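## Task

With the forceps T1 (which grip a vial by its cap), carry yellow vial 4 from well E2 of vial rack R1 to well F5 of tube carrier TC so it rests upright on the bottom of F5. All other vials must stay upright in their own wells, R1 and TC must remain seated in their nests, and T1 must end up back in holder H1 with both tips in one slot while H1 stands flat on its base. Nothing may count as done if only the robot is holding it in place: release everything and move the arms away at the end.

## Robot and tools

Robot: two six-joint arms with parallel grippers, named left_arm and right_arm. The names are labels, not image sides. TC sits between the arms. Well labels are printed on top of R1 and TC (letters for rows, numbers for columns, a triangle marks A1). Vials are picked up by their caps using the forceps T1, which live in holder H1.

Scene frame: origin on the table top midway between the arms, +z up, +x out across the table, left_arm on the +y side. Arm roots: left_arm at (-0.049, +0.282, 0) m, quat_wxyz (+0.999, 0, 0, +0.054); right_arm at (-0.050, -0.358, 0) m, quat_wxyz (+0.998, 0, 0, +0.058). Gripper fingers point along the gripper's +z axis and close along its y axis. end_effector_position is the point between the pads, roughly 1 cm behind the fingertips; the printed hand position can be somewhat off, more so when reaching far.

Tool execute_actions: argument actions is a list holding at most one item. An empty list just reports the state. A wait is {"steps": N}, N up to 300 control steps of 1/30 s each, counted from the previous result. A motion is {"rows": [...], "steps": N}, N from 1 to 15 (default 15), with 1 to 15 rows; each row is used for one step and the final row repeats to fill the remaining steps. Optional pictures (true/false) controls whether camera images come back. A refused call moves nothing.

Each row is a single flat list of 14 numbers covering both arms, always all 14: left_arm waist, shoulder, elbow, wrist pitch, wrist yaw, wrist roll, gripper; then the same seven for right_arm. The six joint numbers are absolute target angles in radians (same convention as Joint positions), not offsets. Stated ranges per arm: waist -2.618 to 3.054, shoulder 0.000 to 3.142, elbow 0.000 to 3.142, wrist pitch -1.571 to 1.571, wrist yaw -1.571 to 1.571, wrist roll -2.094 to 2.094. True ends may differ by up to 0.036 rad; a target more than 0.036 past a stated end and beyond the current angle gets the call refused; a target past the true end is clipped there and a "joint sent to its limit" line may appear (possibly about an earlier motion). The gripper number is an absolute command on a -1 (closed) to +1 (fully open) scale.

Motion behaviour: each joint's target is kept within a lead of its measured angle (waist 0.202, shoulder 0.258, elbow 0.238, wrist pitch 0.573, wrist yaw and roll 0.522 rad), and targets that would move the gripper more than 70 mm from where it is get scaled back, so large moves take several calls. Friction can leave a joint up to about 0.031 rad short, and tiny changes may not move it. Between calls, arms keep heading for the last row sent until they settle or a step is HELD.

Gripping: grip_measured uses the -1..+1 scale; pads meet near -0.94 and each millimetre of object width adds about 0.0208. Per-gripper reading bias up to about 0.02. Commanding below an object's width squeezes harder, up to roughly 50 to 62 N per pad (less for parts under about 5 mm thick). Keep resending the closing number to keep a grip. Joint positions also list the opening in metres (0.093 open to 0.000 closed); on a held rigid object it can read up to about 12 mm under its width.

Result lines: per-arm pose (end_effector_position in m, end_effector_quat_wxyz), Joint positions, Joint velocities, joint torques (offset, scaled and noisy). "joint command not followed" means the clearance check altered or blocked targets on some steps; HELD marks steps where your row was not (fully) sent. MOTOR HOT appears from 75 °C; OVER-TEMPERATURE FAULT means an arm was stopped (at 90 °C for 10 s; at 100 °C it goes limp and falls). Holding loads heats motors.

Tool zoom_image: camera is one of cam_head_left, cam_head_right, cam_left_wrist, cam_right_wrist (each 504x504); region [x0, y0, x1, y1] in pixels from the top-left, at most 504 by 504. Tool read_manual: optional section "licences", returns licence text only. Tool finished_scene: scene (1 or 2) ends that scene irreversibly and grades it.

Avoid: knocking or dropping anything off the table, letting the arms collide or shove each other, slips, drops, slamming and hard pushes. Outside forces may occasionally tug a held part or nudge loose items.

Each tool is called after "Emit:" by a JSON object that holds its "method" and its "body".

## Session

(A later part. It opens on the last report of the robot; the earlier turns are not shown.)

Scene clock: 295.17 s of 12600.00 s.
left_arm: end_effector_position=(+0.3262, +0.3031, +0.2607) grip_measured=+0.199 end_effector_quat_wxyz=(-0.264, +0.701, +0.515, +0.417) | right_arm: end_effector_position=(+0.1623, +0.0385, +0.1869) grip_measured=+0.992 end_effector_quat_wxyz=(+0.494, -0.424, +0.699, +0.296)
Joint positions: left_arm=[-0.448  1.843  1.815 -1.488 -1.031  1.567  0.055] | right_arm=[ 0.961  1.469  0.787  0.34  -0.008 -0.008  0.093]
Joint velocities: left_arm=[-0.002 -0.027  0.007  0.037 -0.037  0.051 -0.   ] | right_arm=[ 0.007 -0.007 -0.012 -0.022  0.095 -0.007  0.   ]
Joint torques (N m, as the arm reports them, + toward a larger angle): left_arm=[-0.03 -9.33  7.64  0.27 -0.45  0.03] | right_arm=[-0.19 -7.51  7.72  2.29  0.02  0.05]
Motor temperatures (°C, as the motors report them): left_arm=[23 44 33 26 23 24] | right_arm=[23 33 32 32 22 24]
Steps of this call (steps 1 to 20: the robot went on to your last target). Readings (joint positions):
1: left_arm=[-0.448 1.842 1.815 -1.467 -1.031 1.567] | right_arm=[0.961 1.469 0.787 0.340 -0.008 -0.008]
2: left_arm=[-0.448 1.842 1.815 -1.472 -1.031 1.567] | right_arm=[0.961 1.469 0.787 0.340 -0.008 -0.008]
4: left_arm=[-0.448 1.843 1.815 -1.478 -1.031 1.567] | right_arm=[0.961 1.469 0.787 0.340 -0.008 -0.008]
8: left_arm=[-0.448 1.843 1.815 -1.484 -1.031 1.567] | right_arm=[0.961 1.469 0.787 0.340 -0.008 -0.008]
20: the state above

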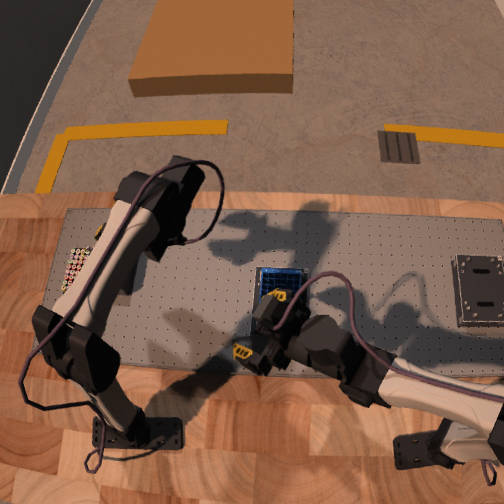

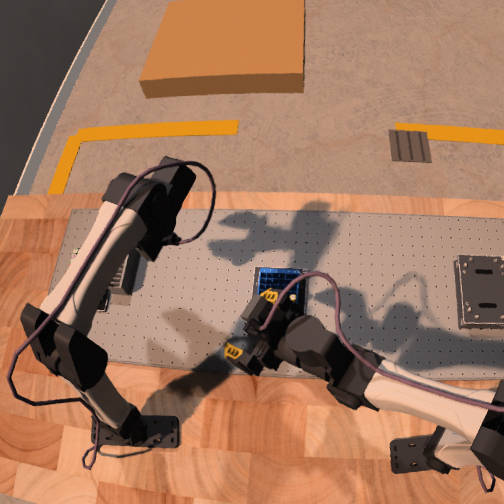

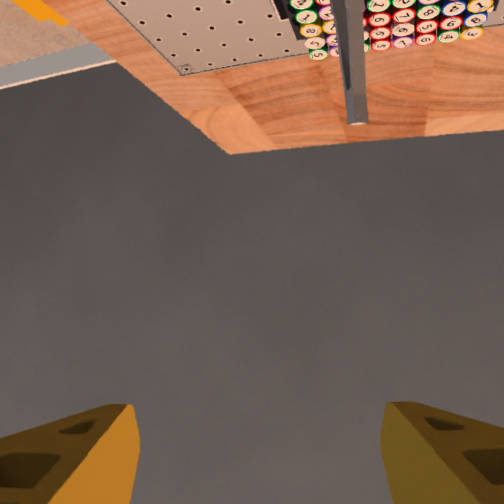

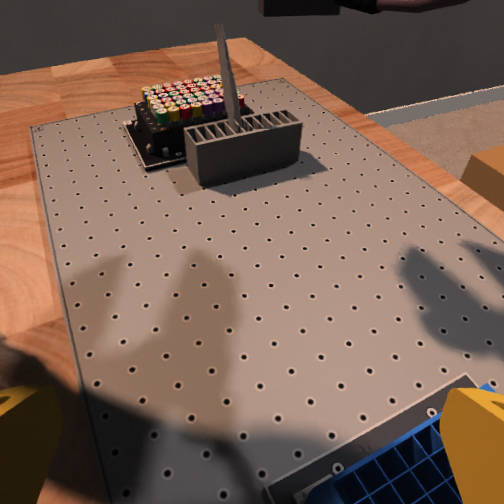

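Emit:
{"method": "execute_actions", "body": {"actions": [{"rows":[[-0.44,1.83,1.89,-1.45,0,0.2,1,0.96,1.45,0.786,0.364,0,0,1]],"steps":15}], "pictures": false}}

Emit:
{"method": "execute_actions", "body": {"actions": [{"steps":20}], "pictures": false}}

Emit:
{"method": "execute_actions", "body": {"actions": [{"rows":[[-0.38,1.83,1.89,-1.45,0,0.2,1,0.96,1.45,0.786,0.364,0,0,1],[-0.32,1.83,1.89,-1.45,0,0.2,1,0.96,1.45,0.786,0.364,0,0,1],[-0.26,1.83,1.89,-1.45,0,0.2,1,0.96,1.45,0.786,0.364,0,0,1],[-0.2,1.83,1.89,-1.45,0,0.2,1,0.96,1.45,0.786,0.364,0,0,1],[-0.14,1.83,1.89,-1.45,0,0.2,1,0.96,1.45,0.786,0.364,0,0,1],[-0.08,1.83,1.89,-1.45,0,0.2,1,0.96,1.45,0.786,0.364,0,0,1],[-0.02,1.83,1.89,-1.45,0,0.2,1,0.96,1.45,0.786,0.364,0,0,1],[0.04,1.83,1.89,-1.45,0,0.2,1,0.96,1.45,0.786,0.364,0,0,1],[0.08,1.83,1.89,-1.45,0,0.2,1,0.96,1.45,0.786,0.364,0,0,1],[0.1,1.83,1.89,-1.45,0,0.2,1,0.96,1.45,0.786,0.364,0,0,1]],"steps":15}], "pictures": false}}

Emit:
{"method": "execute_actions", "body": {"actions": [{"steps":25}]}}

Scene clock: 303.80 s of 12600.00 s.
left_arm: end_effector_position=(+0.3010, +0.1717, +0.1955) grip_measured=+1.000 end_effector_quat_wxyz=(+0.068, +0.325, +0.943, +0.032) | right_arm: end_effector_position=(+0.1623, +0.0385, +0.1869) grip_measured=+0.992 end_effector_quat_wxyz=(+0.494, -0.424, +0.699, +0.296)
Joint positions: left_arm=[-0.444  1.841  1.871 -1.464 -0.064  0.333  0.093] | right_arm=[ 0.961  1.469  0.787  0.34  -0.008 -0.008  0.093]
Joint velocities: left_arm=[-0.002 -0.012 -0.012 -0.051  0.403 -0.886  0.   ] | right_arm=[ 0.002 -0.002 -0.017  0.066 -0.022  0.007 -0.001]
Joint torques (N m, as the arm reports them, + toward a larger angle): left_arm=[ -0.3  -11.17   9.02   0.76   0.06  -0.04] | right_arm=[-0.15 -7.75  7.67  2.31  0.01  0.08]
Motor temperatures (°C, as the motors report them): left_arm=[23 43 33 26 23 24] | right_arm=[23 33 33 32 22 24]
Steps of this call (steps 1 to 15: the robot went on to your last target; steps 16 to 90: nothing new was sent; then 5.13 s passed at rest; steps 91 to 105: all 15 steps of this action). Readings (joint positions):
91: left_arm=[-0.446 1.843 1.825 -1.491 -0.958 1.487] | right_arm=[0.961 1.469 0.787 0.340 -0.008 -0.008]
92: left_arm=[-0.444 1.843 1.839 -1.486 -0.857 1.387] | right_arm=[0.961 1.469 0.787 0.340 -0.008 -0.008]
94: left_arm=[-0.444 1.842 1.863 -1.476 -0.659 1.188] | right_arm=[0.961 1.469 0.787 0.340 -0.008 -0.008]
98: left_arm=[-0.444 1.841 1.871 -1.466 -0.295 0.791] | right_arm=[0.961 1.469 0.787 0.340 -0.008 -0.008]
105: the state above

Scene clock: 304.47 s of 12600.00 s.
left_arm: end_effector_position=(+0.2980, +0.1628, +0.1952) grip_measured=+1.000 end_effector_quat_wxyz=(+0.068, +0.268, +0.961, -0.000) | right_arm: end_effector_position=(+0.1623, +0.0385, +0.1869) grip_measured=+0.992 end_effector_quat_wxyz=(+0.494, -0.424, +0.699, +0.296)
Joint positions: left_arm=[-0.444  1.841  1.871 -1.464 -0.008  0.208  0.093] | right_arm=[ 0.961  1.469  0.787  0.34  -0.008 -0.008  0.093]
Joint velocities: left_arm=[-0.007 -0.022 -0.017  0.037 -0.066  0.037  0.   ] | right_arm=[ 0.002  0.012  0.002  0.007 -0.037  0.037 -0.001]
Joint torques (N m, as the arm reports them, + toward a larger angle): left_arm=[ -0.24 -11.15   9.13   0.77   0.15  -0.1 ] | right_arm=[-0.16 -7.53  7.33  2.31  0.06  0.07]
Motor temperatures (°C, as the motors report them): left_arm=[23 43 33 26 23 24] | right_arm=[23 33 33 32 22 24]
Steps of this call (steps 1 to 20: the robot went on to your last target). Readings (joint positions):
1: left_arm=[-0.444 1.841 1.871 -1.464 -0.052 0.308] | right_arm=[0.961 1.469 0.787 0.340 -0.008 -0.008]
2: left_arm=[-0.444 1.841 1.871 -1.464 -0.043 0.287] | right_arm=[0.961 1.469 0.787 0.340 -0.008 -0.008]
4: left_arm=[-0.444 1.841 1.871 -1.464 -0.030 0.258] | right_arm=[0.961 1.469 0.787 0.340 -0.008 -0.008]
8: left_arm=[-0.444 1.841 1.871 -1.464 -0.017 0.227] | right_arm=[0.961 1.469 0.787 0.340 -0.008 -0.008]
20: the state above

Scene clock: 304.97 s of 12600.00 s.
left_arm: end_effector_position=(+0.3126, +0.3677, +0.1959) grip_measured=+1.000 end_effector_quat_wxyz=(+0.075, -0.012, +0.997, +0.023) | right_arm: end_effector_position=(+0.1623, +0.0385, +0.1869) grip_measured=+0.992 end_effector_quat_wxyz=(+0.494, -0.424, +0.699, +0.296)
Joint positions: left_arm=[ 0.118  1.841  1.871 -1.445 -0.012  0.205  0.093] | right_arm=[ 0.961  1.469  0.787  0.34  -0.008 -0.008  0.093]
Joint velocities: left_arm=[-0.139 -0.022 -0.012  0.022  0.007  0.037  0.   ] | right_arm=[ 0.017  0.002  0.002  0.022 -0.007  0.051 -0.001]
Joint torques (N m, as the arm reports them, + toward a larger angle): left_arm=[ -1.2  -11.12   9.     0.61   0.09  -0.03] | right_arm=[-0.08 -7.38  7.62  2.28  0.01  0.02]
Motor temperatures (°C, as the motors report them): left_arm=[23 43 33 26 23 24] | right_arm=[23 33 33 33 22 24]
Steps of this call (steps 1 to 15: all 15 steps of this action). Readings (joint positions):
1: left_arm=[-0.438 1.841 1.871 -1.464 -0.005 0.208] | right_arm=[0.961 1.469 0.787 0.340 -0.008 -0.008]
2: left_arm=[-0.420 1.841 1.871 -1.464 0.002 0.208] | right_arm=[0.961 1.469 0.787 0.340 -0.008 -0.008]
4: left_arm=[-0.336 1.841 1.871 -1.462 0.011 0.208] | right_arm=[0.961 1.469 0.787 0.340 -0.008 -0.008]
8: left_arm=[-0.071 1.841 1.871 -1.448 0.009 0.208] | right_arm=[0.961 1.469 0.787 0.340 -0.008 -0.008]
15: the state above

Scene clock: 305.80 s of 12600.00 s.
left_arm: end_effector_position=(+0.3137, +0.3631, +0.1958) grip_measured=+1.000 end_effector_quat_wxyz=(+0.075, -0.006, +0.997, +0.020) | right_arm: end_effector_position=(+0.1623, +0.0385, +0.1869) grip_measured=+0.992 end_effector_quat_wxyz=(+0.494, -0.424, +0.699, +0.296)
Joint positions: left_arm=[ 0.108  1.841  1.871 -1.445 -0.007  0.205  0.093] | right_arm=[ 0.961  1.469  0.787  0.34  -0.008 -0.008  0.093]
Joint velocities: left_arm=[-0.007 -0.002  0.007  0.037 -0.007 -0.037  0.   ] | right_arm=[-0.012  0.002 -0.022  0.022  0.081  0.022 -0.   ]
Joint torques (N m, as the arm reports them, + toward a larger angle): left_arm=[ -0.98 -11.25   9.23   0.57   0.08  -0.07] | right_arm=[-0.36 -7.78  7.54  2.31  0.06  0.04]
Motor temperatures (°C, as the motors report them): left_arm=[23 43 33 26 23 24] | right_arm=[23 33 33 33 22 24]
Steps of this call (steps 1 to 25: the robot went on to your last target). Readings (joint positions):
1: left_arm=[0.114 1.841 1.871 -1.445 -0.011 0.205] | right_arm=[0.961 1.469 0.787 0.340 -0.008 -0.008]
2: left_arm=[0.111 1.841 1.871 -1.445 -0.010 0.205] | right_arm=[0.961 1.469 0.787 0.340 -0.008 -0.008]
4: left_arm=[0.108 1.841 1.871 -1.445 -0.008 0.205] | right_arm=[0.961 1.469 0.787 0.340 -0.008 -0.008]
8: left_arm=[0.108 1.841 1.871 -1.445 -0.007 0.205] | right_arm=[0.961 1.469 0.787 0.340 -0.008 -0.008]
25: the state above

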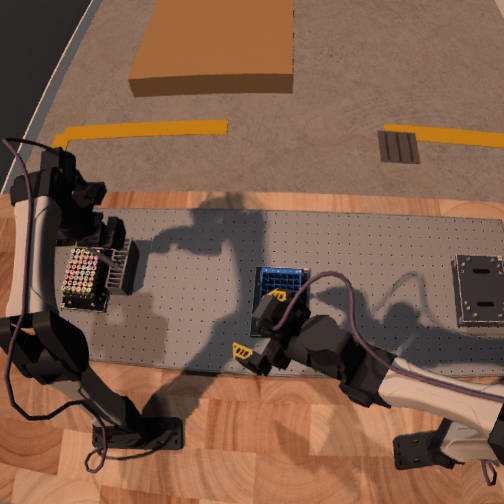

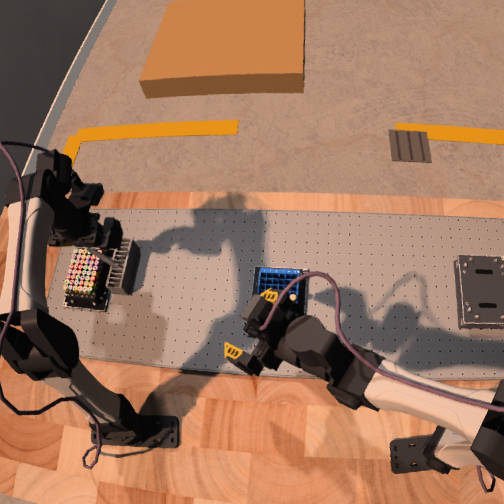

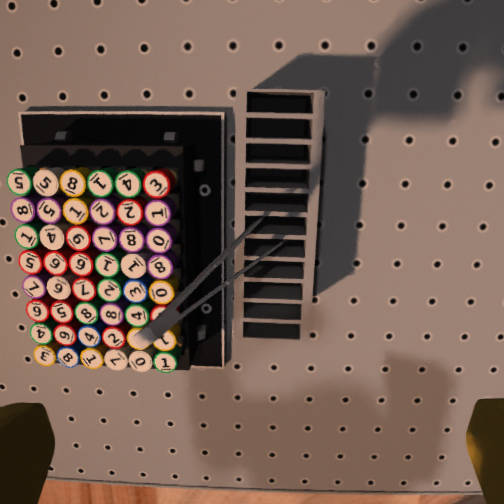

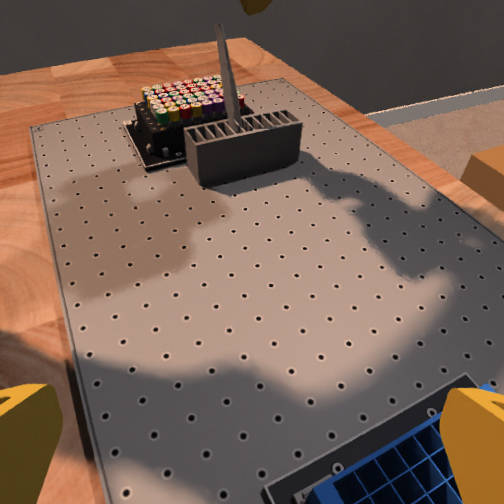

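Emit:
{"method": "execute_actions", "body": {"actions": [{"rows":[[0.115,1.85,1.875,-1.45,0,0.2,1,0.96,1.45,0.786,0.364,0,0,1],[0.125,1.87,1.865,-1.44,0,0.2,1,0.96,1.45,0.786,0.364,0,0,1],[0.135,1.89,1.85,-1.43,0,0.2,1,0.96,1.45,0.786,0.364,0,0,1],[0.14,1.91,1.835,-1.42,0,0.2,1,0.96,1.45,0.786,0.364,0,0,1],[0.14,1.93,1.82,-1.41,0,0.2,1,0.96,1.45,0.786,0.364,0,0,1],[0.14,1.945,1.805,-1.4,0,0.2,1,0.96,1.45,0.786,0.364,0,0,1],[0.14,1.96,1.79,-1.39,0,0.2,1,0.96,1.45,0.786,0.364,0,0,1],[0.14,1.97,1.775,-1.375,0,0.2,1,0.96,1.45,0.786,0.364,0,0,1]],"steps":15}], "pictures": false}}

Emit:
{"method": "execute_actions", "body": {"actions": [{"steps":25}]}}

Scene clock: 311.37 s of 12600.00 s.
left_arm: end_effector_position=(+0.3109, +0.3716, +0.1184) grip_measured=+1.000 end_effector_quat_wxyz=(-0.020, -0.018, +1.000, -0.002) | right_arm: end_effector_position=(+0.1623, +0.0385, +0.1869) grip_measured=+0.992 end_effector_quat_wxyz=(+0.494, -0.424, +0.699, +0.296)
Joint positions: left_arm=[ 0.133  1.992  1.776 -1.395 -0.005  0.205  0.093] | right_arm=[ 0.961  1.469  0.787  0.34  -0.008 -0.008  0.093]
Joint velocities: left_arm=[ 0.002 -0.095  0.017  0.022  0.051 -0.051  0.   ] | right_arm=[ 0.007  0.002  0.007 -0.051 -0.051 -0.066  0.001]
Joint torques (N m, as the arm reports them, + toward a larger angle): left_arm=[  0.04 -13.07   7.39   0.24   0.11  -0.06] | right_arm=[-0.06 -7.43  7.67  2.25  0.02  0.06]
Motor temperatures (°C, as the motors report them): left_arm=[23 43 33 26 23 24] | right_arm=[23 34 33 33 22 24]
Steps of this call (steps 1 to 15: the robot went on to your last target; steps 16 to 90: nothing new was sent; then 2.07 s passed at rest; steps 91 to 105: all 15 steps of this action). Readings (joint positions):
91: left_arm=[0.108 1.841 1.871 -1.445 -0.007 0.205] | right_arm=[0.961 1.469 0.787 0.340 -0.008 -0.008]
92: left_arm=[0.108 1.842 1.871 -1.445 -0.007 0.205] | right_arm=[0.961 1.469 0.787 0.340 -0.008 -0.008]
94: left_arm=[0.115 1.855 1.870 -1.444 -0.005 0.205] | right_arm=[0.961 1.469 0.787 0.340 -0.008 -0.008]
98: left_arm=[0.132 1.918 1.826 -1.417 -0.005 0.205] | right_arm=[0.961 1.469 0.787 0.340 -0.008 -0.008]
105: the state above

Scene clock: 312.20 s of 12600.00 s.
left_arm: end_effector_position=(+0.3123, +0.3720, +0.1199) grip_measured=+1.000 end_effector_quat_wxyz=(-0.015, -0.018, +1.000, -0.001) | right_arm: end_effector_position=(+0.1623, +0.0385, +0.1869) grip_measured=+0.992 end_effector_quat_wxyz=(+0.494, -0.424, +0.699, +0.296)
Joint positions: left_arm=[ 0.133  1.987  1.776 -1.389 -0.005  0.205  0.093] | right_arm=[ 0.961  1.469  0.787  0.34  -0.008 -0.008  0.093]
Joint velocities: left_arm=[ 0.017  0.007  0.012 -0.051  0.037 -0.037  0.   ] | right_arm=[ 0.002 -0.022 -0.002  0.007  0.007  0.022  0.001]
Joint torques (N m, as the arm reports them, + toward a larger angle): left_arm=[ -0.07 -13.15   7.3    0.36   0.08  -0.04] | right_arm=[-0.22 -7.61  7.67  2.27  0.    0.08]
Motor temperatures (°C, as the motors report them): left_arm=[23 43 33 26 23 24] | right_arm=[23 34 33 33 22 24]
Steps of this call (steps 1 to 15: the robot went on to your last target; steps 16 to 25: nothing new was sent). Readings (joint positions):
1: left_arm=[0.133 1.990 1.776 -1.393 -0.005 0.205] | right_arm=[0.961 1.469 0.787 0.340 -0.008 -0.008]
2: left_arm=[0.133 1.988 1.776 -1.392 -0.005 0.205] | right_arm=[0.961 1.469 0.787 0.340 -0.008 -0.008]
4: left_arm=[0.133 1.987 1.776 -1.391 -0.005 0.205] | right_arm=[0.961 1.469 0.787 0.340 -0.008 -0.008]
8: left_arm=[0.133 1.987 1.776 -1.390 -0.005 0.205] | right_arm=[0.961 1.469 0.787 0.340 -0.008 -0.008]
25: the state above
All arms were judged still, so your last target was given up. Only a new action makes them travel on or press farther. Fingers that are still opening or closing keep moving.

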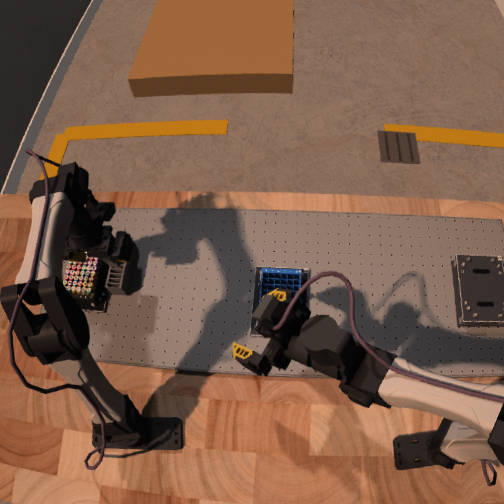

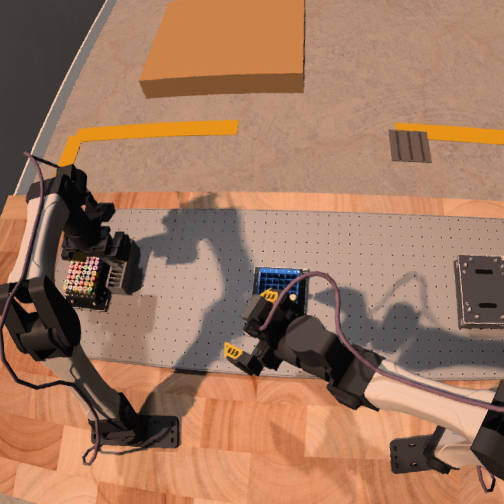

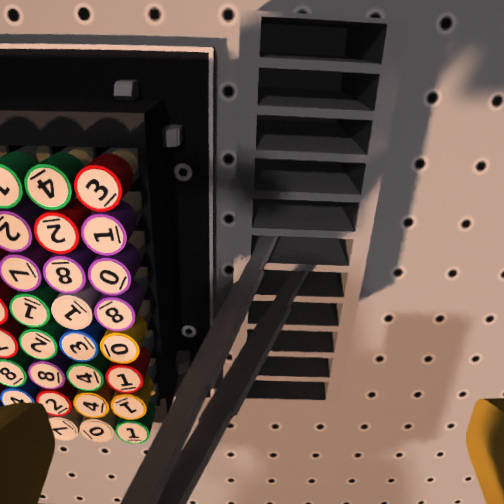

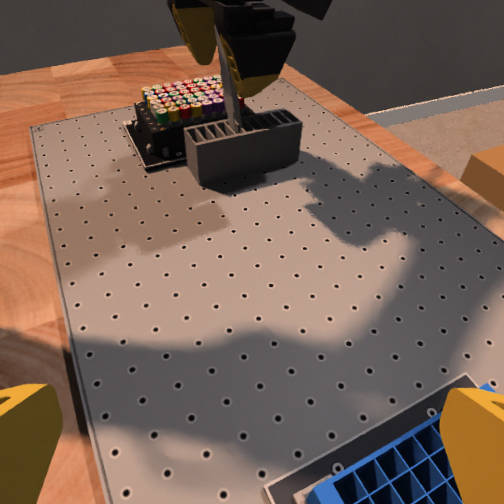

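Emit:
{"method": "execute_actions", "body": {"actions": [{"rows":[[0.13,1.97,1.775,-1.36,0,0.2,0.8,0.96,1.45,0.786,0.364,0,0,1],[0.12,1.97,1.775,-1.35,0,0.2,0.6,0.96,1.45,0.786,0.364,0,0,1],[0.11,1.97,1.775,-1.345,0,0.2,0.4,0.96,1.45,0.786,0.364,0,0,1],[0.1,1.97,1.775,-1.345,0,0.2,0.2,0.96,1.45,0.786,0.364,0,0,1],[0.09,1.97,1.775,-1.345,0,0.2,0.0,0.96,1.45,0.786,0.364,0,0,1],[0.085,1.97,1.775,-1.345,0,0.2,-0.2,0.96,1.45,0.786,0.364,0,0,1],[0.085,1.97,1.775,-1.345,0,0.2,-0.35,0.96,1.45,0.786,0.364,0,0,1],[0.085,1.97,1.775,-1.345,0,0.2,-0.5,0.96,1.45,0.786,0.364,0,0,1],[0.085,1.97,1.775,-1.345,0,0.2,-0.6,0.96,1.45,0.786,0.364,0,0,1],[0.085,1.97,1.775,-1.345,0,0.2,-0.68,0.96,1.45,0.786,0.364,0,0,1]],"steps":15}], "pictures": false}}

Emit:
{"method": "execute_actions", "body": {"actions": [{"steps":15}]}}

Scene clock: 318.40 s of 12600.00 s.
left_arm: end_effector_position=(+0.3229, +0.3569, +0.1198) grip_measured=-0.678 end_effector_quat_wxyz=(-0.000, +0.003, +1.000, +0.001) | right_arm: end_effector_position=(+0.1623, +0.0385, +0.1869) grip_measured=+0.992 end_effector_quat_wxyz=(+0.494, -0.424, +0.699, +0.296)
Joint positions: left_arm=[ 0.089  1.987  1.776 -1.36  -0.002  0.204  0.013] | right_arm=[ 0.961  1.469  0.787  0.34  -0.008 -0.008  0.093]
Joint velocities: left_arm=[ 0.002  0.002  0.007 -0.051  0.022 -0.007 -0.001] | right_arm=[-0.017 -0.017 -0.032 -0.022  0.007 -0.007 -0.001]
Joint torques (N m, as the arm reports them, + toward a larger angle): left_arm=[ -0.99 -13.26   7.23   0.48   0.1   -0.02] | right_arm=[-0.14 -7.66  7.68  2.28  0.05  0.07]
Motor temperatures (°C, as the motors report them): left_arm=[23 44 33 26 23 24] | right_arm=[23 34 33 34 22 24]
Steps of this call (steps 1 to 90: nothing new was sent; then 2.70 s passed at rest; steps 91 to 105: all 15 steps of this action). Readings (joint positions):
91: left_arm=[0.133 1.987 1.776 -1.388 -0.005 0.205] | right_arm=[0.961 1.469 0.787 0.340 -0.008 -0.008]
92: left_arm=[0.133 1.987 1.776 -1.384 -0.005 0.205] | right_arm=[0.961 1.469 0.787 0.340 -0.008 -0.008]
94: left_arm=[0.128 1.987 1.776 -1.375 -0.005 0.205] | right_arm=[0.961 1.469 0.787 0.340 -0.008 -0.008]
98: left_arm=[0.098 1.987 1.776 -1.364 -0.005 0.205] | right_arm=[0.961 1.469 0.787 0.340 -0.008 -0.008]
105: the state above

Scene clock: 318.90 s of 12600.00 s.
left_arm: end_effector_position=(+0.3230, +0.3569, +0.1198) grip_measured=-0.678 end_effector_quat_wxyz=(-0.000, +0.003, +1.000, +0.001) | right_arm: end_effector_position=(+0.1623, +0.0385, +0.1869) grip_measured=+0.992 end_effector_quat_wxyz=(+0.494, -0.424, +0.699, +0.296)
Joint positions: left_arm=[ 0.089  1.987  1.776 -1.359 -0.002  0.204  0.013] | right_arm=[ 0.961  1.469  0.787  0.34  -0.008 -0.008  0.093]
Joint velocities: left_arm=[-0.012 -0.002 -0.022  0.007  0.022 -0.037  0.001] | right_arm=[-0.007 -0.007 -0.002  0.022  0.022  0.037  0.001]
Joint torques (N m, as the arm reports them, + toward a larger angle): left_arm=[ -0.85 -13.21   7.26   0.47   0.09  -0.04] | right_arm=[-0.24 -7.47  7.49  2.26  0.05  0.03]
Motor temperatures (°C, as the motors report them): left_arm=[23 44 33 26 23 24] | right_arm=[23 34 33 34 22 24]
Steps of this call (steps 1 to 15: the robot went on to your last target). Readings (joint positions):
1: left_arm=[0.089 1.987 1.776 -1.360 -0.002 0.204] | right_arm=[0.961 1.469 0.787 0.340 -0.008 -0.008]
2: left_arm=[0.089 1.987 1.776 -1.360 -0.002 0.204] | right_arm=[0.961 1.469 0.787 0.340 -0.008 -0.008]
4: left_arm=[0.089 1.987 1.776 -1.359 -0.002 0.204] | right_arm=[0.961 1.469 0.787 0.340 -0.008 -0.008]
8: left_arm=[0.089 1.987 1.776 -1.359 -0.002 0.205] | right_arm=[0.961 1.469 0.787 0.340 -0.008 -0.008]
15: the state above
All arms were judged still, so your last target was given up. Only a new action makes them travel on or press farther. Fingers that are still opening or closing keep moving.

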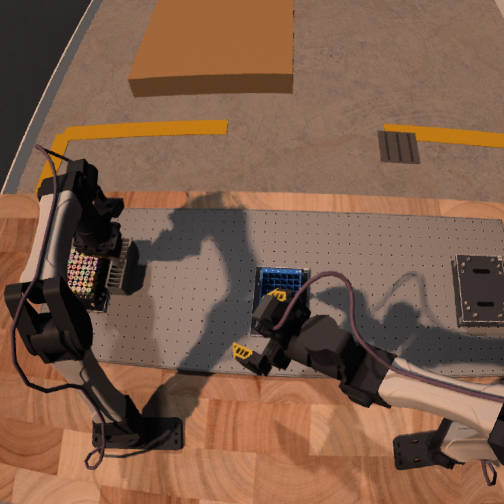

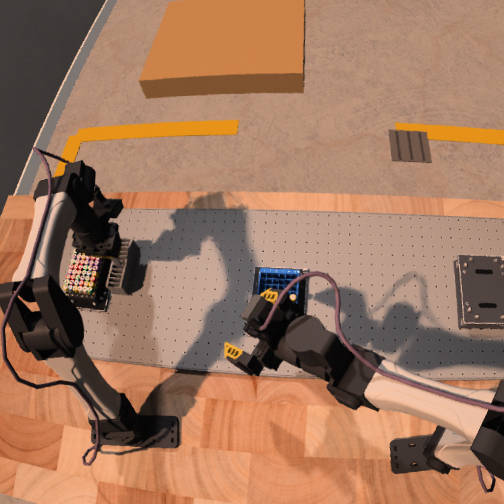

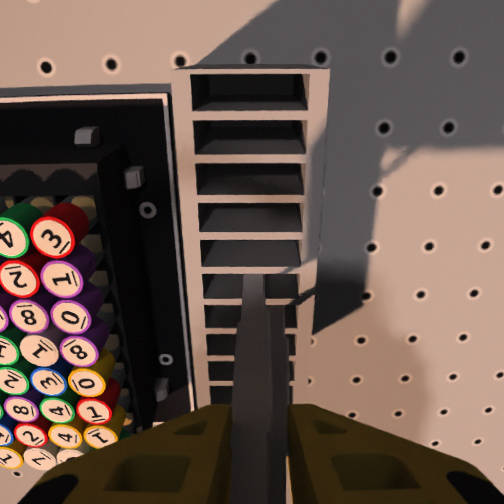

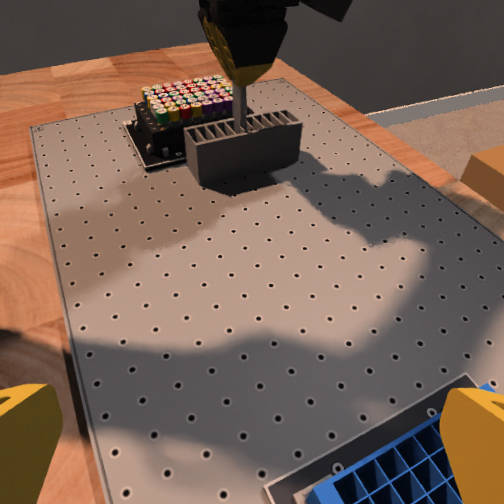

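Emit:
{"method": "execute_actions", "body": {"actions": []}}

Scene clock: 326.33 s of 12600.00 s.
left_arm: end_effector_position=(+0.3230, +0.3569, +0.1198) grip_measured=-0.678 end_effector_quat_wxyz=(-0.000, +0.003, +1.000, +0.001) | right_arm: end_effector_position=(+0.1623, +0.0385, +0.1869) grip_measured=+0.992 end_effector_quat_wxyz=(+0.494, -0.424, +0.699, +0.296)
Joint positions: left_arm=[ 0.089  1.987  1.776 -1.359 -0.002  0.204  0.013] | right_arm=[ 0.961  1.469  0.787  0.34  -0.008 -0.008  0.093]
Joint velocities: left_arm=[-0.007 -0.002 -0.002 -0.037  0.022  0.007  0.001] | right_arm=[-0.017 -0.002  0.007 -0.022  0.037 -0.007 -0.002]
Joint torques (N m, as the arm reports them, + toward a larger angle): left_arm=[ -0.83 -13.12   7.48   0.44   0.1   -0.07] | right_arm=[-0.2  -7.44  7.5   2.24  0.04  0.04]
Motor temperatures (°C, as the motors report them): left_arm=[23 45 33 26 23 24] | right_arm=[23 34 34 34 22 24]
Steps of this call (steps 1 to 90: nothing new was sent; then 4.43 s passed at rest). Readings (joint positions):
1: left_arm=[0.089 1.987 1.776 -1.359 -0.002 0.205] | right_arm=[0.961 1.469 0.787 0.340 -0.008 -0.008]
2: left_arm=[0.089 1.987 1.776 -1.359 -0.002 0.204] | right_arm=[0.961 1.469 0.787 0.340 -0.008 -0.008]
4: left_arm=[0.089 1.987 1.776 -1.359 -0.002 0.204] | right_arm=[0.961 1.469 0.787 0.340 -0.008 -0.008]
8: left_arm=[0.089 1.987 1.776 -1.359 -0.002 0.204] | right_arm=[0.961 1.469 0.787 0.340 -0.008 -0.008]
90: the state above

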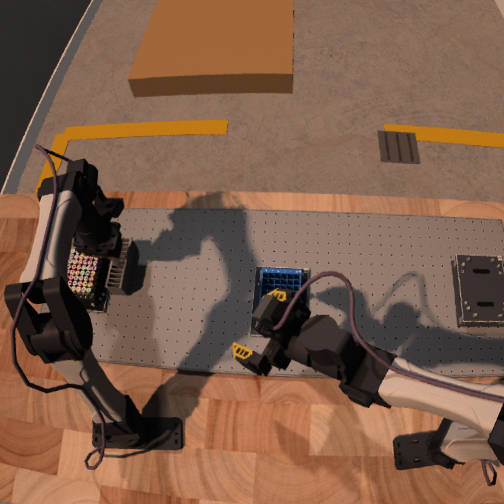

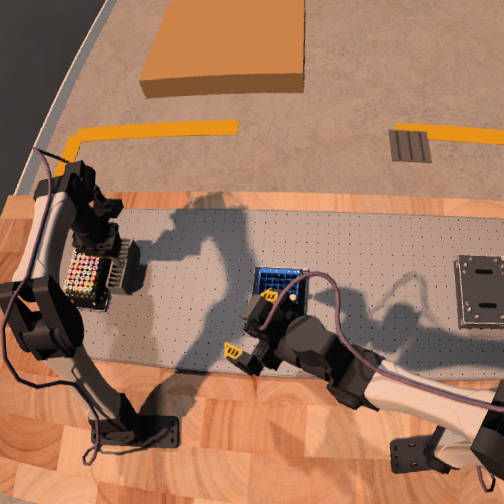

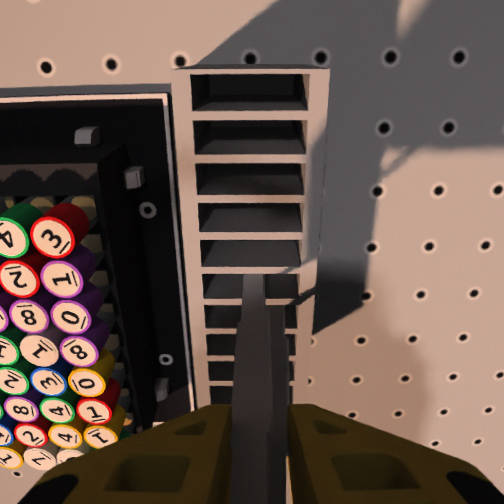

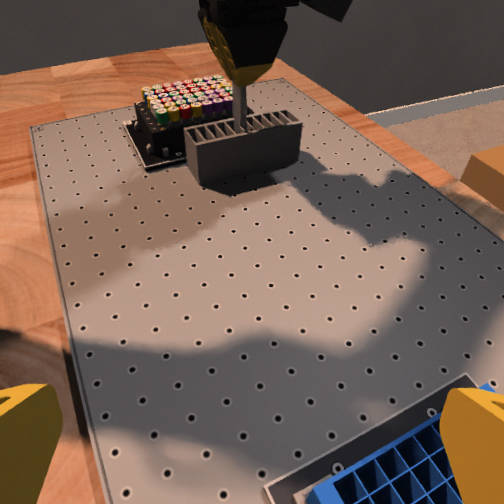

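Emit:
{"method": "execute_actions", "body": {"actions": [{"rows":[[0.089,1.987,1.776,-1.359,0,0.204,0.0,0.96,1.45,0.786,0.364,0,0,1]],"steps":12}], "pictures": false}}

Emit:
{"method": "execute_actions", "body": {"actions": [{"rows":[[0.089,1.987,1.776,-1.359,0,-1.367,0.0,0.96,1.45,0.786,0.364,0,0,1]],"steps":15}], "pictures": false}}

Emit:
{"method": "execute_actions", "body": {"actions": [{"steps":20}]}}

Scene clock: 332.00 s of 12600.00 s.
left_arm: end_effector_position=(+0.3230, +0.3569, +0.1198) grip_measured=-0.001 end_effector_quat_wxyz=(-0.000, +0.004, +1.000, +0.001) | right_arm: end_effector_position=(+0.1623, +0.0385, +0.1869) grip_measured=+0.992 end_effector_quat_wxyz=(+0.494, -0.424, +0.699, +0.296)
Joint positions: left_arm=[ 0.089  1.987  1.776 -1.359 -0.002  0.205  0.045] | right_arm=[ 0.961  1.469  0.787  0.34  -0.008 -0.008  0.093]
Joint velocities: left_arm=[ 0.002 -0.007 -0.007 -0.066 -0.022  0.051 -0.001] | right_arm=[ 0.002  0.007  0.012 -0.007 -0.051  0.051 -0.001]
Joint torques (N m, as the arm reports them, + toward a larger angle): left_arm=[ -0.33 -11.81   7.6    0.35   0.06   0.02] | right_arm=[-0.02 -7.6   7.53  2.28 -0.01  0.07]
Motor temperatures (°C, as the motors report them): left_arm=[23 46 33 26 23 24] | right_arm=[23 34 34 35 22 24]
Steps of this call (steps 1 to 90: nothing new was sent; then 2.27 s passed at rest; steps 91 to 102: all 12 steps of this action). Readings (joint positions):
91: left_arm=[0.089 1.987 1.776 -1.359 -0.002 0.205] | right_arm=[0.961 1.469 0.787 0.340 -0.008 -0.008]
92: left_arm=[0.089 1.987 1.776 -1.359 -0.002 0.204] | right_arm=[0.961 1.469 0.787 0.340 -0.008 -0.008]
94: left_arm=[0.089 1.987 1.776 -1.359 -0.002 0.205] | right_arm=[0.961 1.469 0.787 0.340 -0.008 -0.008]
98: left_arm=[0.089 1.987 1.776 -1.359 -0.002 0.205] | right_arm=[0.961 1.469 0.787 0.340 -0.008 -0.008]
102: the state above

Scene clock: 332.50 s of 12600.00 s.
left_arm: end_effector_position=(+0.3230, +0.3569, +0.1198) grip_measured=-0.001 end_effector_quat_wxyz=(+0.001, -0.627, +0.779, +0.001) | right_arm: end_effector_position=(+0.1623, +0.0385, +0.1869) grip_measured=+0.992 end_effector_quat_wxyz=(+0.494, -0.424, +0.699, +0.296)
Joint positions: left_arm=[ 0.089  1.987  1.776 -1.359 -0.002 -1.159  0.045] | right_arm=[ 0.961  1.469  0.787  0.34  -0.008 -0.008  0.093]
Joint velocities: left_arm=[-0.012 -0.012  0.007  0.007  0.037 -1.385 -0.001] | right_arm=[ 0.012  0.002  0.002 -0.066 -0.037 -0.022 -0.   ]
Joint torques (N m, as the arm reports them, + toward a larger angle): left_arm=[ -0.49 -11.8    7.39   0.28  -0.03   0.01] | right_arm=[-0.36 -7.29  7.73  2.28  0.03  0.06]
Motor temperatures (°C, as the motors report them): left_arm=[23 46 33 26 23 24] | right_arm=[23 34 34 35 22 24]
Steps of this call (steps 1 to 15: all 15 steps of this action). Readings (joint positions):
1: left_arm=[0.089 1.987 1.776 -1.359 -0.002 0.124] | right_arm=[0.961 1.469 0.787 0.340 -0.008 -0.008]
2: left_arm=[0.089 1.987 1.776 -1.359 -0.002 0.024] | right_arm=[0.961 1.469 0.787 0.340 -0.008 -0.008]
4: left_arm=[0.089 1.987 1.776 -1.359 -0.002 -0.175] | right_arm=[0.961 1.469 0.787 0.340 -0.008 -0.008]
8: left_arm=[0.089 1.987 1.776 -1.359 -0.002 -0.572] | right_arm=[0.961 1.469 0.787 0.340 -0.008 -0.008]
15: the state above

Scene clock: 333.17 s of 12600.00 s.
left_arm: end_effector_position=(+0.3230, +0.3569, +0.1198) grip_measured=-0.001 end_effector_quat_wxyz=(+0.001, -0.702, +0.713, +0.001) | right_arm: end_effector_position=(+0.1623, +0.0385, +0.1869) grip_measured=+0.992 end_effector_quat_wxyz=(+0.494, -0.424, +0.699, +0.296)
Joint positions: left_arm=[ 0.089  1.987  1.776 -1.359 -0.002 -1.358  0.045] | right_arm=[ 0.961  1.469  0.787  0.34  -0.008 -0.008  0.093]
Joint velocities: left_arm=[0.007 0.017 0.007 0.007 0.022 0.022 0.   ] | right_arm=[ 0.002 -0.017  0.002 -0.022  0.007  0.037 -0.001]
Joint torques (N m, as the arm reports them, + toward a larger angle): left_arm=[ -0.56 -11.75   7.54   0.29  -0.04  -0.05] | right_arm=[-0.15 -7.56  7.57  2.27  0.08  0.03]
Motor temperatures (°C, as the motors report them): left_arm=[23 46 33 26 23 24] | right_arm=[23 34 34 35 22 24]
Steps of this call (steps 1 to 20: the robot went on to your last target). Readings (joint positions):
1: left_arm=[0.089 1.987 1.776 -1.359 -0.002 -1.200] | right_arm=[0.961 1.469 0.787 0.340 -0.008 -0.008]
2: left_arm=[0.089 1.987 1.776 -1.359 -0.002 -1.232] | right_arm=[0.961 1.469 0.787 0.340 -0.008 -0.008]
4: left_arm=[0.089 1.987 1.776 -1.359 -0.002 -1.279] | right_arm=[0.961 1.469 0.787 0.340 -0.008 -0.008]
8: left_arm=[0.089 1.987 1.776 -1.359 -0.002 -1.327] | right_arm=[0.961 1.469 0.787 0.340 -0.008 -0.008]
20: the state above

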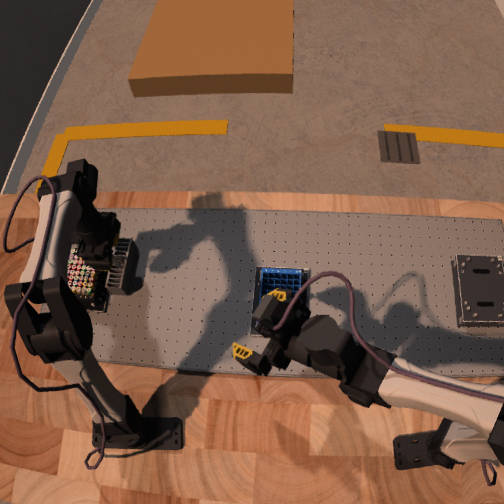

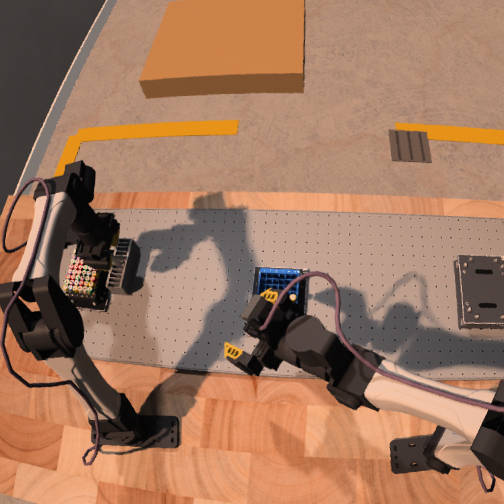

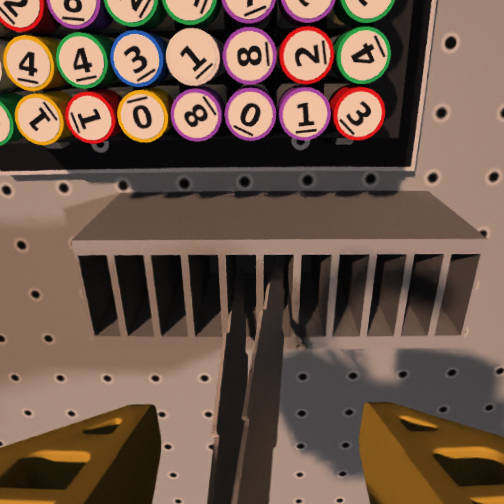

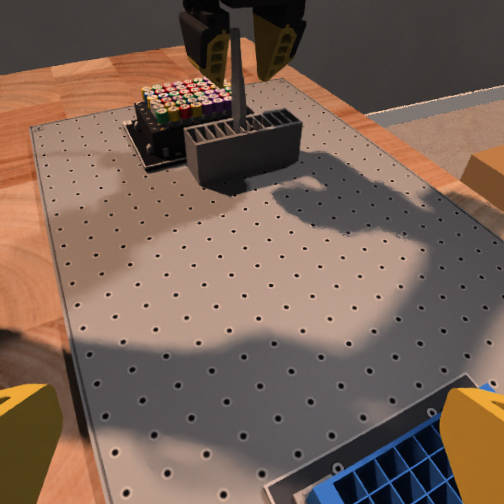

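Emit:
{"method": "execute_actions", "body": {"actions": [{"rows":[[0.089,1.987,1.776,-1.359,0,-1.367,-0.8,0.96,1.45,0.786,0.364,0,0,1]],"steps":15}], "pictures": false}}

Emit:
{"method": "execute_actions", "body": {"actions": [{"rows":[[0.089,1.992,1.82,-1.40,0,-1.367,-0.82,0.96,1.45,0.786,0.364,0,0,1],[0.089,1.997,1.86,-1.44,0,-1.367,-0.82,0.96,1.45,0.786,0.364,0,0,1],[0.089,1.997,1.86,-1.44,0,-1.367,-0.82,0.96,1.45,0.786,0.364,0,0,1],[0.089,2.002,1.905,-1.475,0,-1.367,-0.82,0.96,1.45,0.786,0.364,0,0,1],[0.089,2.002,1.905,-1.475,0,-1.367,-0.82,0.96,1.45,0.786,0.364,0,0,1],[0.089,2.008,1.95,-1.51,0,-1.367,-0.82,0.96,1.45,0.786,0.364,0,0,1],[0.089,2.008,1.95,-1.51,0,-1.367,-0.82,0.96,1.45,0.786,0.364,0,0,1],[0.089,2.013,2.0,-1.551,0,-1.367,-0.82,0.96,1.45,0.786,0.364,0,0,1]],"steps":15}], "pictures": false}}

Emit:
{"method": "execute_actions", "body": {"actions": [{"rows":[[0.089,2.013,2.0,-1.551,0,-1.367,-0.88,0.96,1.45,0.786,0.364,0,0,1]],"steps":12}]}}

Scene clock: 339.50 s of 12600.00 s.
left_arm: end_effector_position=(+0.3230, +0.3568, +0.1198) grip_measured=-0.795 end_effector_quat_wxyz=(+0.001, -0.703, +0.712, +0.001) | right_arm: end_effector_position=(+0.1623, +0.0385, +0.1869) grip_measured=+0.992 end_effector_quat_wxyz=(+0.494, -0.424, +0.699, +0.296)
Joint positions: left_arm=[ 0.089  1.987  1.776 -1.359 -0.002 -1.361  0.007] | right_arm=[ 0.961  1.469  0.787  0.34  -0.008 -0.008  0.093]
Joint velocities: left_arm=[ 0.002 -0.002 -0.007 -0.022  0.051  0.051 -0.   ] | right_arm=[-0.007 -0.017 -0.007 -0.066 -0.022 -0.037 -0.   ]
Joint torques (N m, as the arm reports them, + toward a larger angle): left_arm=[ -0.56 -11.7    7.28   0.29  -0.05  -0.03] | right_arm=[-0.24 -7.29  7.57  2.31  0.    0.05]
Motor temperatures (°C, as the motors report them): left_arm=[23 46 33 26 23 24] | right_arm=[23 34 34 35 22 24]
Steps of this call (steps 1 to 15: the robot went on to your last target; steps 16 to 90: nothing new was sent; then 2.83 s passed at rest; steps 91 to 105: all 15 steps of this action). Readings (joint positions):
91: left_arm=[0.089 1.987 1.776 -1.359 -0.002 -1.360] | right_arm=[0.961 1.469 0.787 0.340 -0.008 -0.008]
92: left_arm=[0.089 1.987 1.776 -1.359 -0.002 -1.360] | right_arm=[0.961 1.469 0.787 0.340 -0.008 -0.008]
94: left_arm=[0.089 1.987 1.776 -1.359 -0.002 -1.361] | right_arm=[0.961 1.469 0.787 0.340 -0.008 -0.008]
98: left_arm=[0.089 1.987 1.776 -1.359 -0.002 -1.361] | right_arm=[0.961 1.469 0.787 0.340 -0.008 -0.008]
105: the state above

Scene clock: 340.00 s of 12600.00 s.
left_arm: end_effector_position=(+0.3289, +0.3579, +0.1627) grip_measured=-0.815 end_effector_quat_wxyz=(+0.011, -0.703, +0.712, -0.006) | right_arm: end_effector_position=(+0.1623, +0.0385, +0.1869) grip_measured=+0.992 end_effector_quat_wxyz=(+0.494, -0.424, +0.699, +0.296)
Joint positions: left_arm=[ 0.089  2.011  1.981 -1.517 -0.002 -1.361  0.006] | right_arm=[ 0.961  1.469  0.787  0.34  -0.008 -0.008  0.093]
Joint velocities: left_arm=[ 0.007 -0.002  0.002  0.051 -0.037 -0.022  0.001] | right_arm=[-0.007 -0.007 -0.002  0.022  0.007 -0.095  0.001]
Joint torques (N m, as the arm reports them, + toward a larger angle): left_arm=[ -0.62 -11.51   8.94   0.01  -0.06  -0.07] | right_arm=[-0.22 -7.57  7.55  2.32  0.03  0.11]
Motor temperatures (°C, as the motors report them): left_arm=[23 46 33 26 23 24] | right_arm=[23 34 34 35 22 24]
Steps of this call (steps 1 to 15: all 15 steps of this action). Readings (joint positions):
1: left_arm=[0.089 1.988 1.779 -1.363 -0.002 -1.361] | right_arm=[0.961 1.469 0.787 0.340 -0.008 -0.008]
2: left_arm=[0.089 1.993 1.793 -1.376 -0.002 -1.361] | right_arm=[0.961 1.469 0.787 0.340 -0.008 -0.008]
4: left_arm=[0.089 2.002 1.829 -1.404 -0.002 -1.361] | right_arm=[0.961 1.469 0.787 0.340 -0.008 -0.008]
8: left_arm=[0.089 2.010 1.921 -1.467 -0.002 -1.361] | right_arm=[0.961 1.469 0.787 0.340 -0.008 -0.008]
15: the state above

Scene clock: 340.40 s of 12600.00 s.
left_arm: end_effector_position=(+0.3288, +0.3578, +0.1627) grip_measured=-0.872 end_effector_quat_wxyz=(+0.010, -0.703, +0.712, -0.006) | right_arm: end_effector_position=(+0.1623, +0.0385, +0.1869) grip_measured=+0.992 end_effector_quat_wxyz=(+0.494, -0.424, +0.699, +0.296)
Joint positions: left_arm=[ 0.089  2.011  1.981 -1.517 -0.001 -1.361  0.003] | right_arm=[ 0.961  1.469  0.787  0.34  -0.008 -0.008  0.093]
Joint velocities: left_arm=[ 0.002  0.007 -0.002  0.066  0.007  0.007 -0.   ] | right_arm=[ 0.007  0.007 -0.002 -0.007 -0.037  0.007 -0.   ]
Joint torques (N m, as the arm reports them, + toward a larger angle): left_arm=[ -0.49 -11.46   9.02   0.    -0.01  -0.01] | right_arm=[-0.2  -7.62  7.77  2.28  0.    0.04]
Motor temperatures (°C, as the motors report them): left_arm=[23 46 33 26 23 24] | right_arm=[23 34 34 35 22 24]
Steps of this call (steps 1 to 12: all 12 steps of this action). Readings (joint positions):
1: left_arm=[0.089 2.011 1.981 -1.517 -0.002 -1.361] | right_arm=[0.961 1.469 0.787 0.340 -0.008 -0.008]
2: left_arm=[0.089 2.011 1.981 -1.517 -0.001 -1.361] | right_arm=[0.961 1.469 0.787 0.340 -0.008 -0.008]
4: left_arm=[0.089 2.011 1.981 -1.517 -0.001 -1.361] | right_arm=[0.961 1.469 0.787 0.340 -0.008 -0.008]
8: left_arm=[0.089 2.011 1.981 -1.517 -0.001 -1.361] | right_arm=[0.961 1.469 0.787 0.340 -0.008 -0.008]
12: the state above

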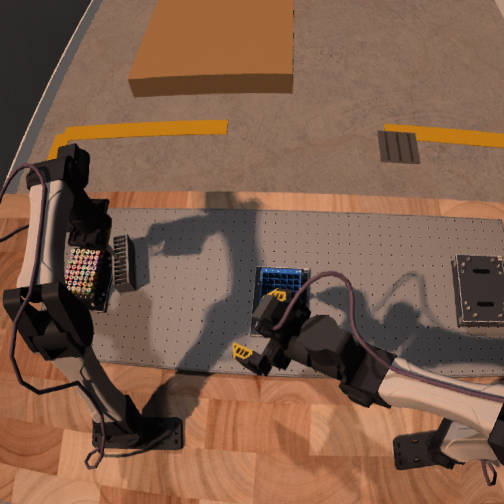

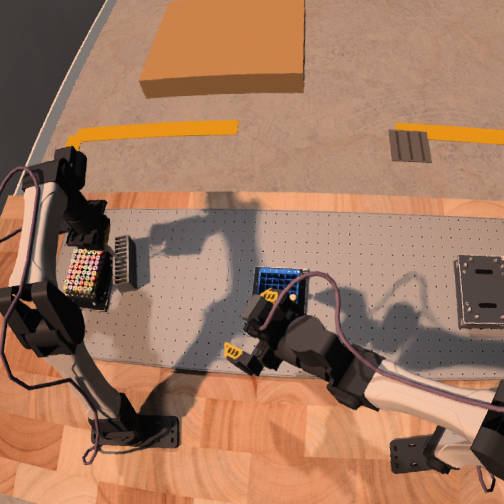

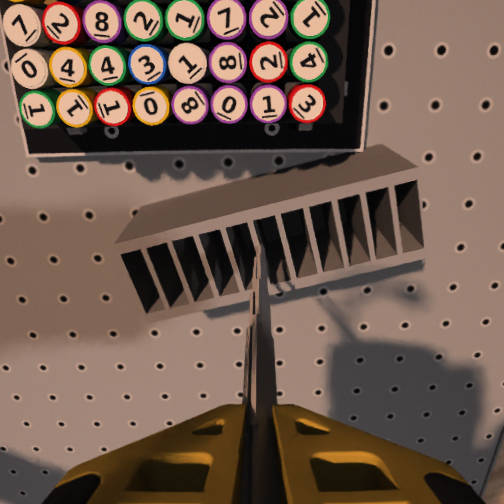

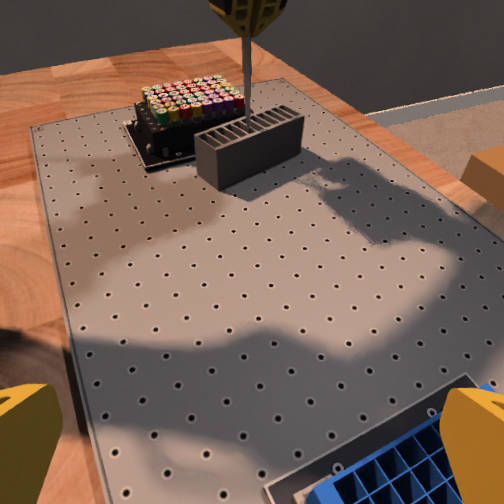

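Emit:
{"method": "execute_actions", "body": {"actions": [{"rows":[[0.089,1.92,1.98,-1.551,0,-1.0,-0.88,0.96,1.45,0.786,0.364,0,0,1]],"steps":12}], "pictures": false}}

Emit:
{"method": "execute_actions", "body": {"actions": [{"rows":[[0.326,1.89,1.91,-1.551,0,-0.343,-0.88,0.96,1.45,0.786,0.364,0,0,1]],"steps":15}], "pictures": false}}

Emit:
{"method": "execute_actions", "body": {"actions": [{"rows":[[0.326,1.896,1.886,-1.551,0,-0.343,-0.88,0.96,1.45,0.786,0.364,0,0,1]],"steps":15}]}}

Scene clock: 344.03 s of 12600.00 s.
left_arm: end_effector_position=(+0.3178, +0.3555, +0.1940) grip_measured=-0.873 end_effector_quat_wxyz=(+0.041, -0.576, +0.816, -0.018) | right_arm: end_effector_position=(+0.1623, +0.0385, +0.1869) grip_measured=+0.992 end_effector_quat_wxyz=(+0.494, -0.424, +0.699, +0.296)
Joint positions: left_arm=[ 0.089  1.921  1.979 -1.538 -0.    -1.032  0.003] | right_arm=[ 0.961  1.469  0.787  0.34  -0.008 -0.008  0.093]
Joint velocities: left_arm=[-0.012 -0.017  0.002 -0.066  0.022  0.198 -0.   ] | right_arm=[-0.012 -0.002 -0.027 -0.066 -0.066 -0.037 -0.   ]
Joint torques (N m, as the arm reports them, + toward a larger angle): left_arm=[ -0.48 -11.03   7.38   0.31  -0.01   0.08] | right_arm=[-0.22 -7.6   7.54  2.27 -0.02  0.07]
Motor temperatures (°C, as the motors report them): left_arm=[23 46 33 26 23 24] | right_arm=[23 34 34 36 22 24]
Steps of this call (steps 1 to 15: the robot went on to your last target; steps 16 to 90: nothing new was sent; then 0.23 s passed at rest; steps 91 to 102: all 12 steps of this action). Readings (joint positions):
91: left_arm=[0.089 2.005 1.980 -1.517 -0.000 -1.305] | right_arm=[0.961 1.469 0.787 0.340 -0.008 -0.008]
92: left_arm=[0.089 1.996 1.979 -1.518 -0.000 -1.245] | right_arm=[0.961 1.469 0.787 0.340 -0.008 -0.008]
94: left_arm=[0.089 1.967 1.979 -1.524 -0.000 -1.158] | right_arm=[0.961 1.469 0.787 0.340 -0.008 -0.008]
98: left_arm=[0.089 1.924 1.979 -1.535 -0.000 -1.068] | right_arm=[0.961 1.469 0.787 0.340 -0.008 -0.008]
102: the state above

Scene clock: 344.53 s of 12600.00 s.
left_arm: end_effector_position=(+0.2792, +0.4381, +0.1835) grip_measured=-0.873 end_effector_quat_wxyz=(+0.023, -0.398, +0.917, +0.004) | right_arm: end_effector_position=(+0.1623, +0.0385, +0.1869) grip_measured=+0.992 end_effector_quat_wxyz=(+0.494, -0.424, +0.699, +0.296)
Joint positions: left_arm=[ 0.332  1.91   1.923 -1.538 -0.007 -0.378  0.003] | right_arm=[ 0.961  1.469  0.787  0.34  -0.008 -0.008  0.093]
Joint velocities: left_arm=[-0.012 -0.007 -0.002  0.051  0.051  0.227 -0.   ] | right_arm=[ 0.017 -0.002 -0.017 -0.007  0.037  0.022  0.   ]
Joint torques (N m, as the arm reports them, + toward a larger angle): left_arm=[ -1.08 -12.32   6.21   0.3    0.08   0.02] | right_arm=[-0.23 -7.69  7.8   2.31  0.    0.11]
Motor temperatures (°C, as the motors report them): left_arm=[23 46 33 26 23 24] | right_arm=[23 34 34 36 22 24]
Steps of this call (steps 1 to 15: all 15 steps of this action). Readings (joint positions):
1: left_arm=[0.108 1.918 1.970 -1.535 0.010 -0.952] | right_arm=[0.961 1.469 0.787 0.340 -0.008 -0.008]
2: left_arm=[0.148 1.912 1.955 -1.535 0.019 -0.857] | right_arm=[0.961 1.469 0.787 0.340 -0.008 -0.008]
4: left_arm=[0.260 1.910 1.934 -1.535 0.014 -0.677] | right_arm=[0.961 1.469 0.787 0.340 -0.008 -0.008]
8: left_arm=[0.353 1.910 1.923 -1.538 -0.010 -0.485] | right_arm=[0.961 1.469 0.787 0.340 -0.008 -0.008]
15: the state above

Scene clock: 345.03 s of 12600.00 s.
left_arm: end_effector_position=(+0.2748, +0.4361, +0.1780) grip_measured=-0.873 end_effector_quat_wxyz=(+0.011, -0.386, +0.923, +0.004) | right_arm: end_effector_position=(+0.1623, +0.0385, +0.1869) grip_measured=+0.992 end_effector_quat_wxyz=(+0.494, -0.424, +0.699, +0.296)
Joint positions: left_arm=[ 0.332  1.908  1.899 -1.54  -0.007 -0.351  0.003] | right_arm=[ 0.961  1.469  0.787  0.34  -0.008 -0.008  0.093]
Joint velocities: left_arm=[-0.007  0.007  0.007  0.066 -0.037  0.022  0.   ] | right_arm=[-0.007 -0.007 -0.017 -0.022  0.007 -0.051  0.001]
Joint torques (N m, as the arm reports them, + toward a larger angle): left_arm=[ -1.07 -11.8    6.15   0.26   0.09   0.1 ] | right_arm=[-0.35 -7.51  7.67  2.26  0.06  0.04]
Motor temperatures (°C, as the motors report them): left_arm=[23 46 33 26 23 24] | right_arm=[23 34 34 36 22 24]
Steps of this call (steps 1 to 15: all 15 steps of this action). Readings (joint positions):
1: left_arm=[0.332 1.909 1.919 -1.538 -0.007 -0.372] | right_arm=[0.961 1.469 0.787 0.340 -0.008 -0.008]
2: left_arm=[0.332 1.908 1.914 -1.539 -0.007 -0.368] | right_arm=[0.961 1.469 0.787 0.340 -0.008 -0.008]
4: left_arm=[0.332 1.908 1.904 -1.540 -0.007 -0.361] | right_arm=[0.961 1.469 0.787 0.340 -0.008 -0.008]
8: left_arm=[0.332 1.908 1.899 -1.540 -0.007 -0.354] | right_arm=[0.961 1.469 0.787 0.340 -0.008 -0.008]
15: the state above

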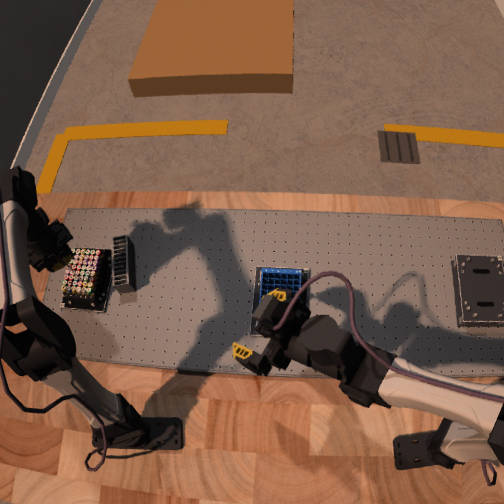

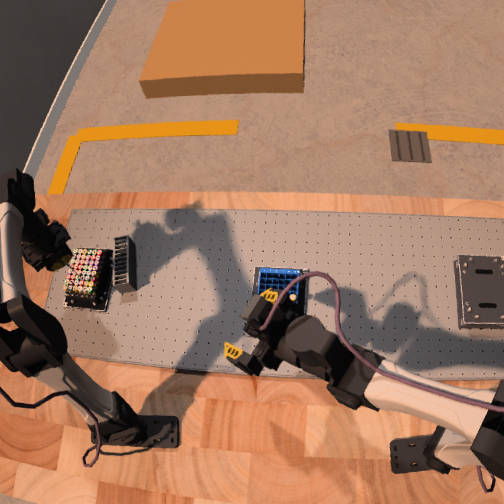

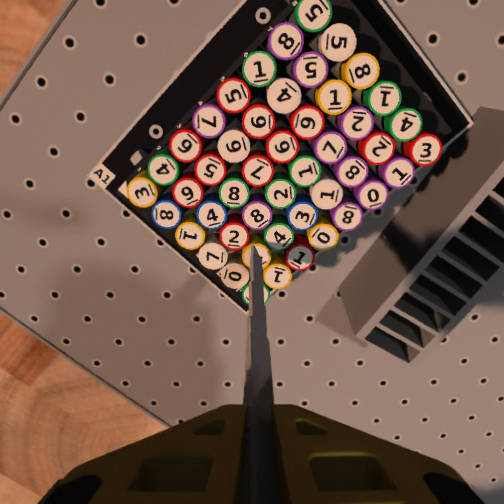

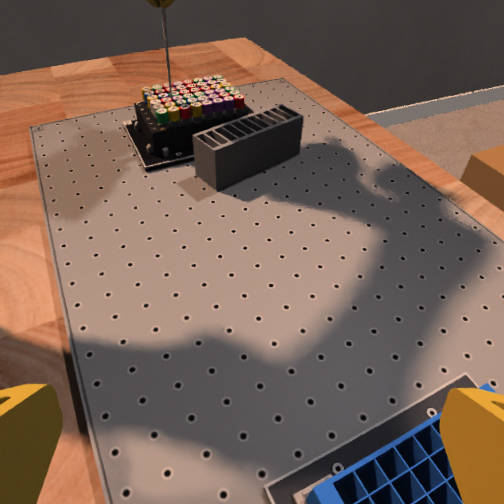

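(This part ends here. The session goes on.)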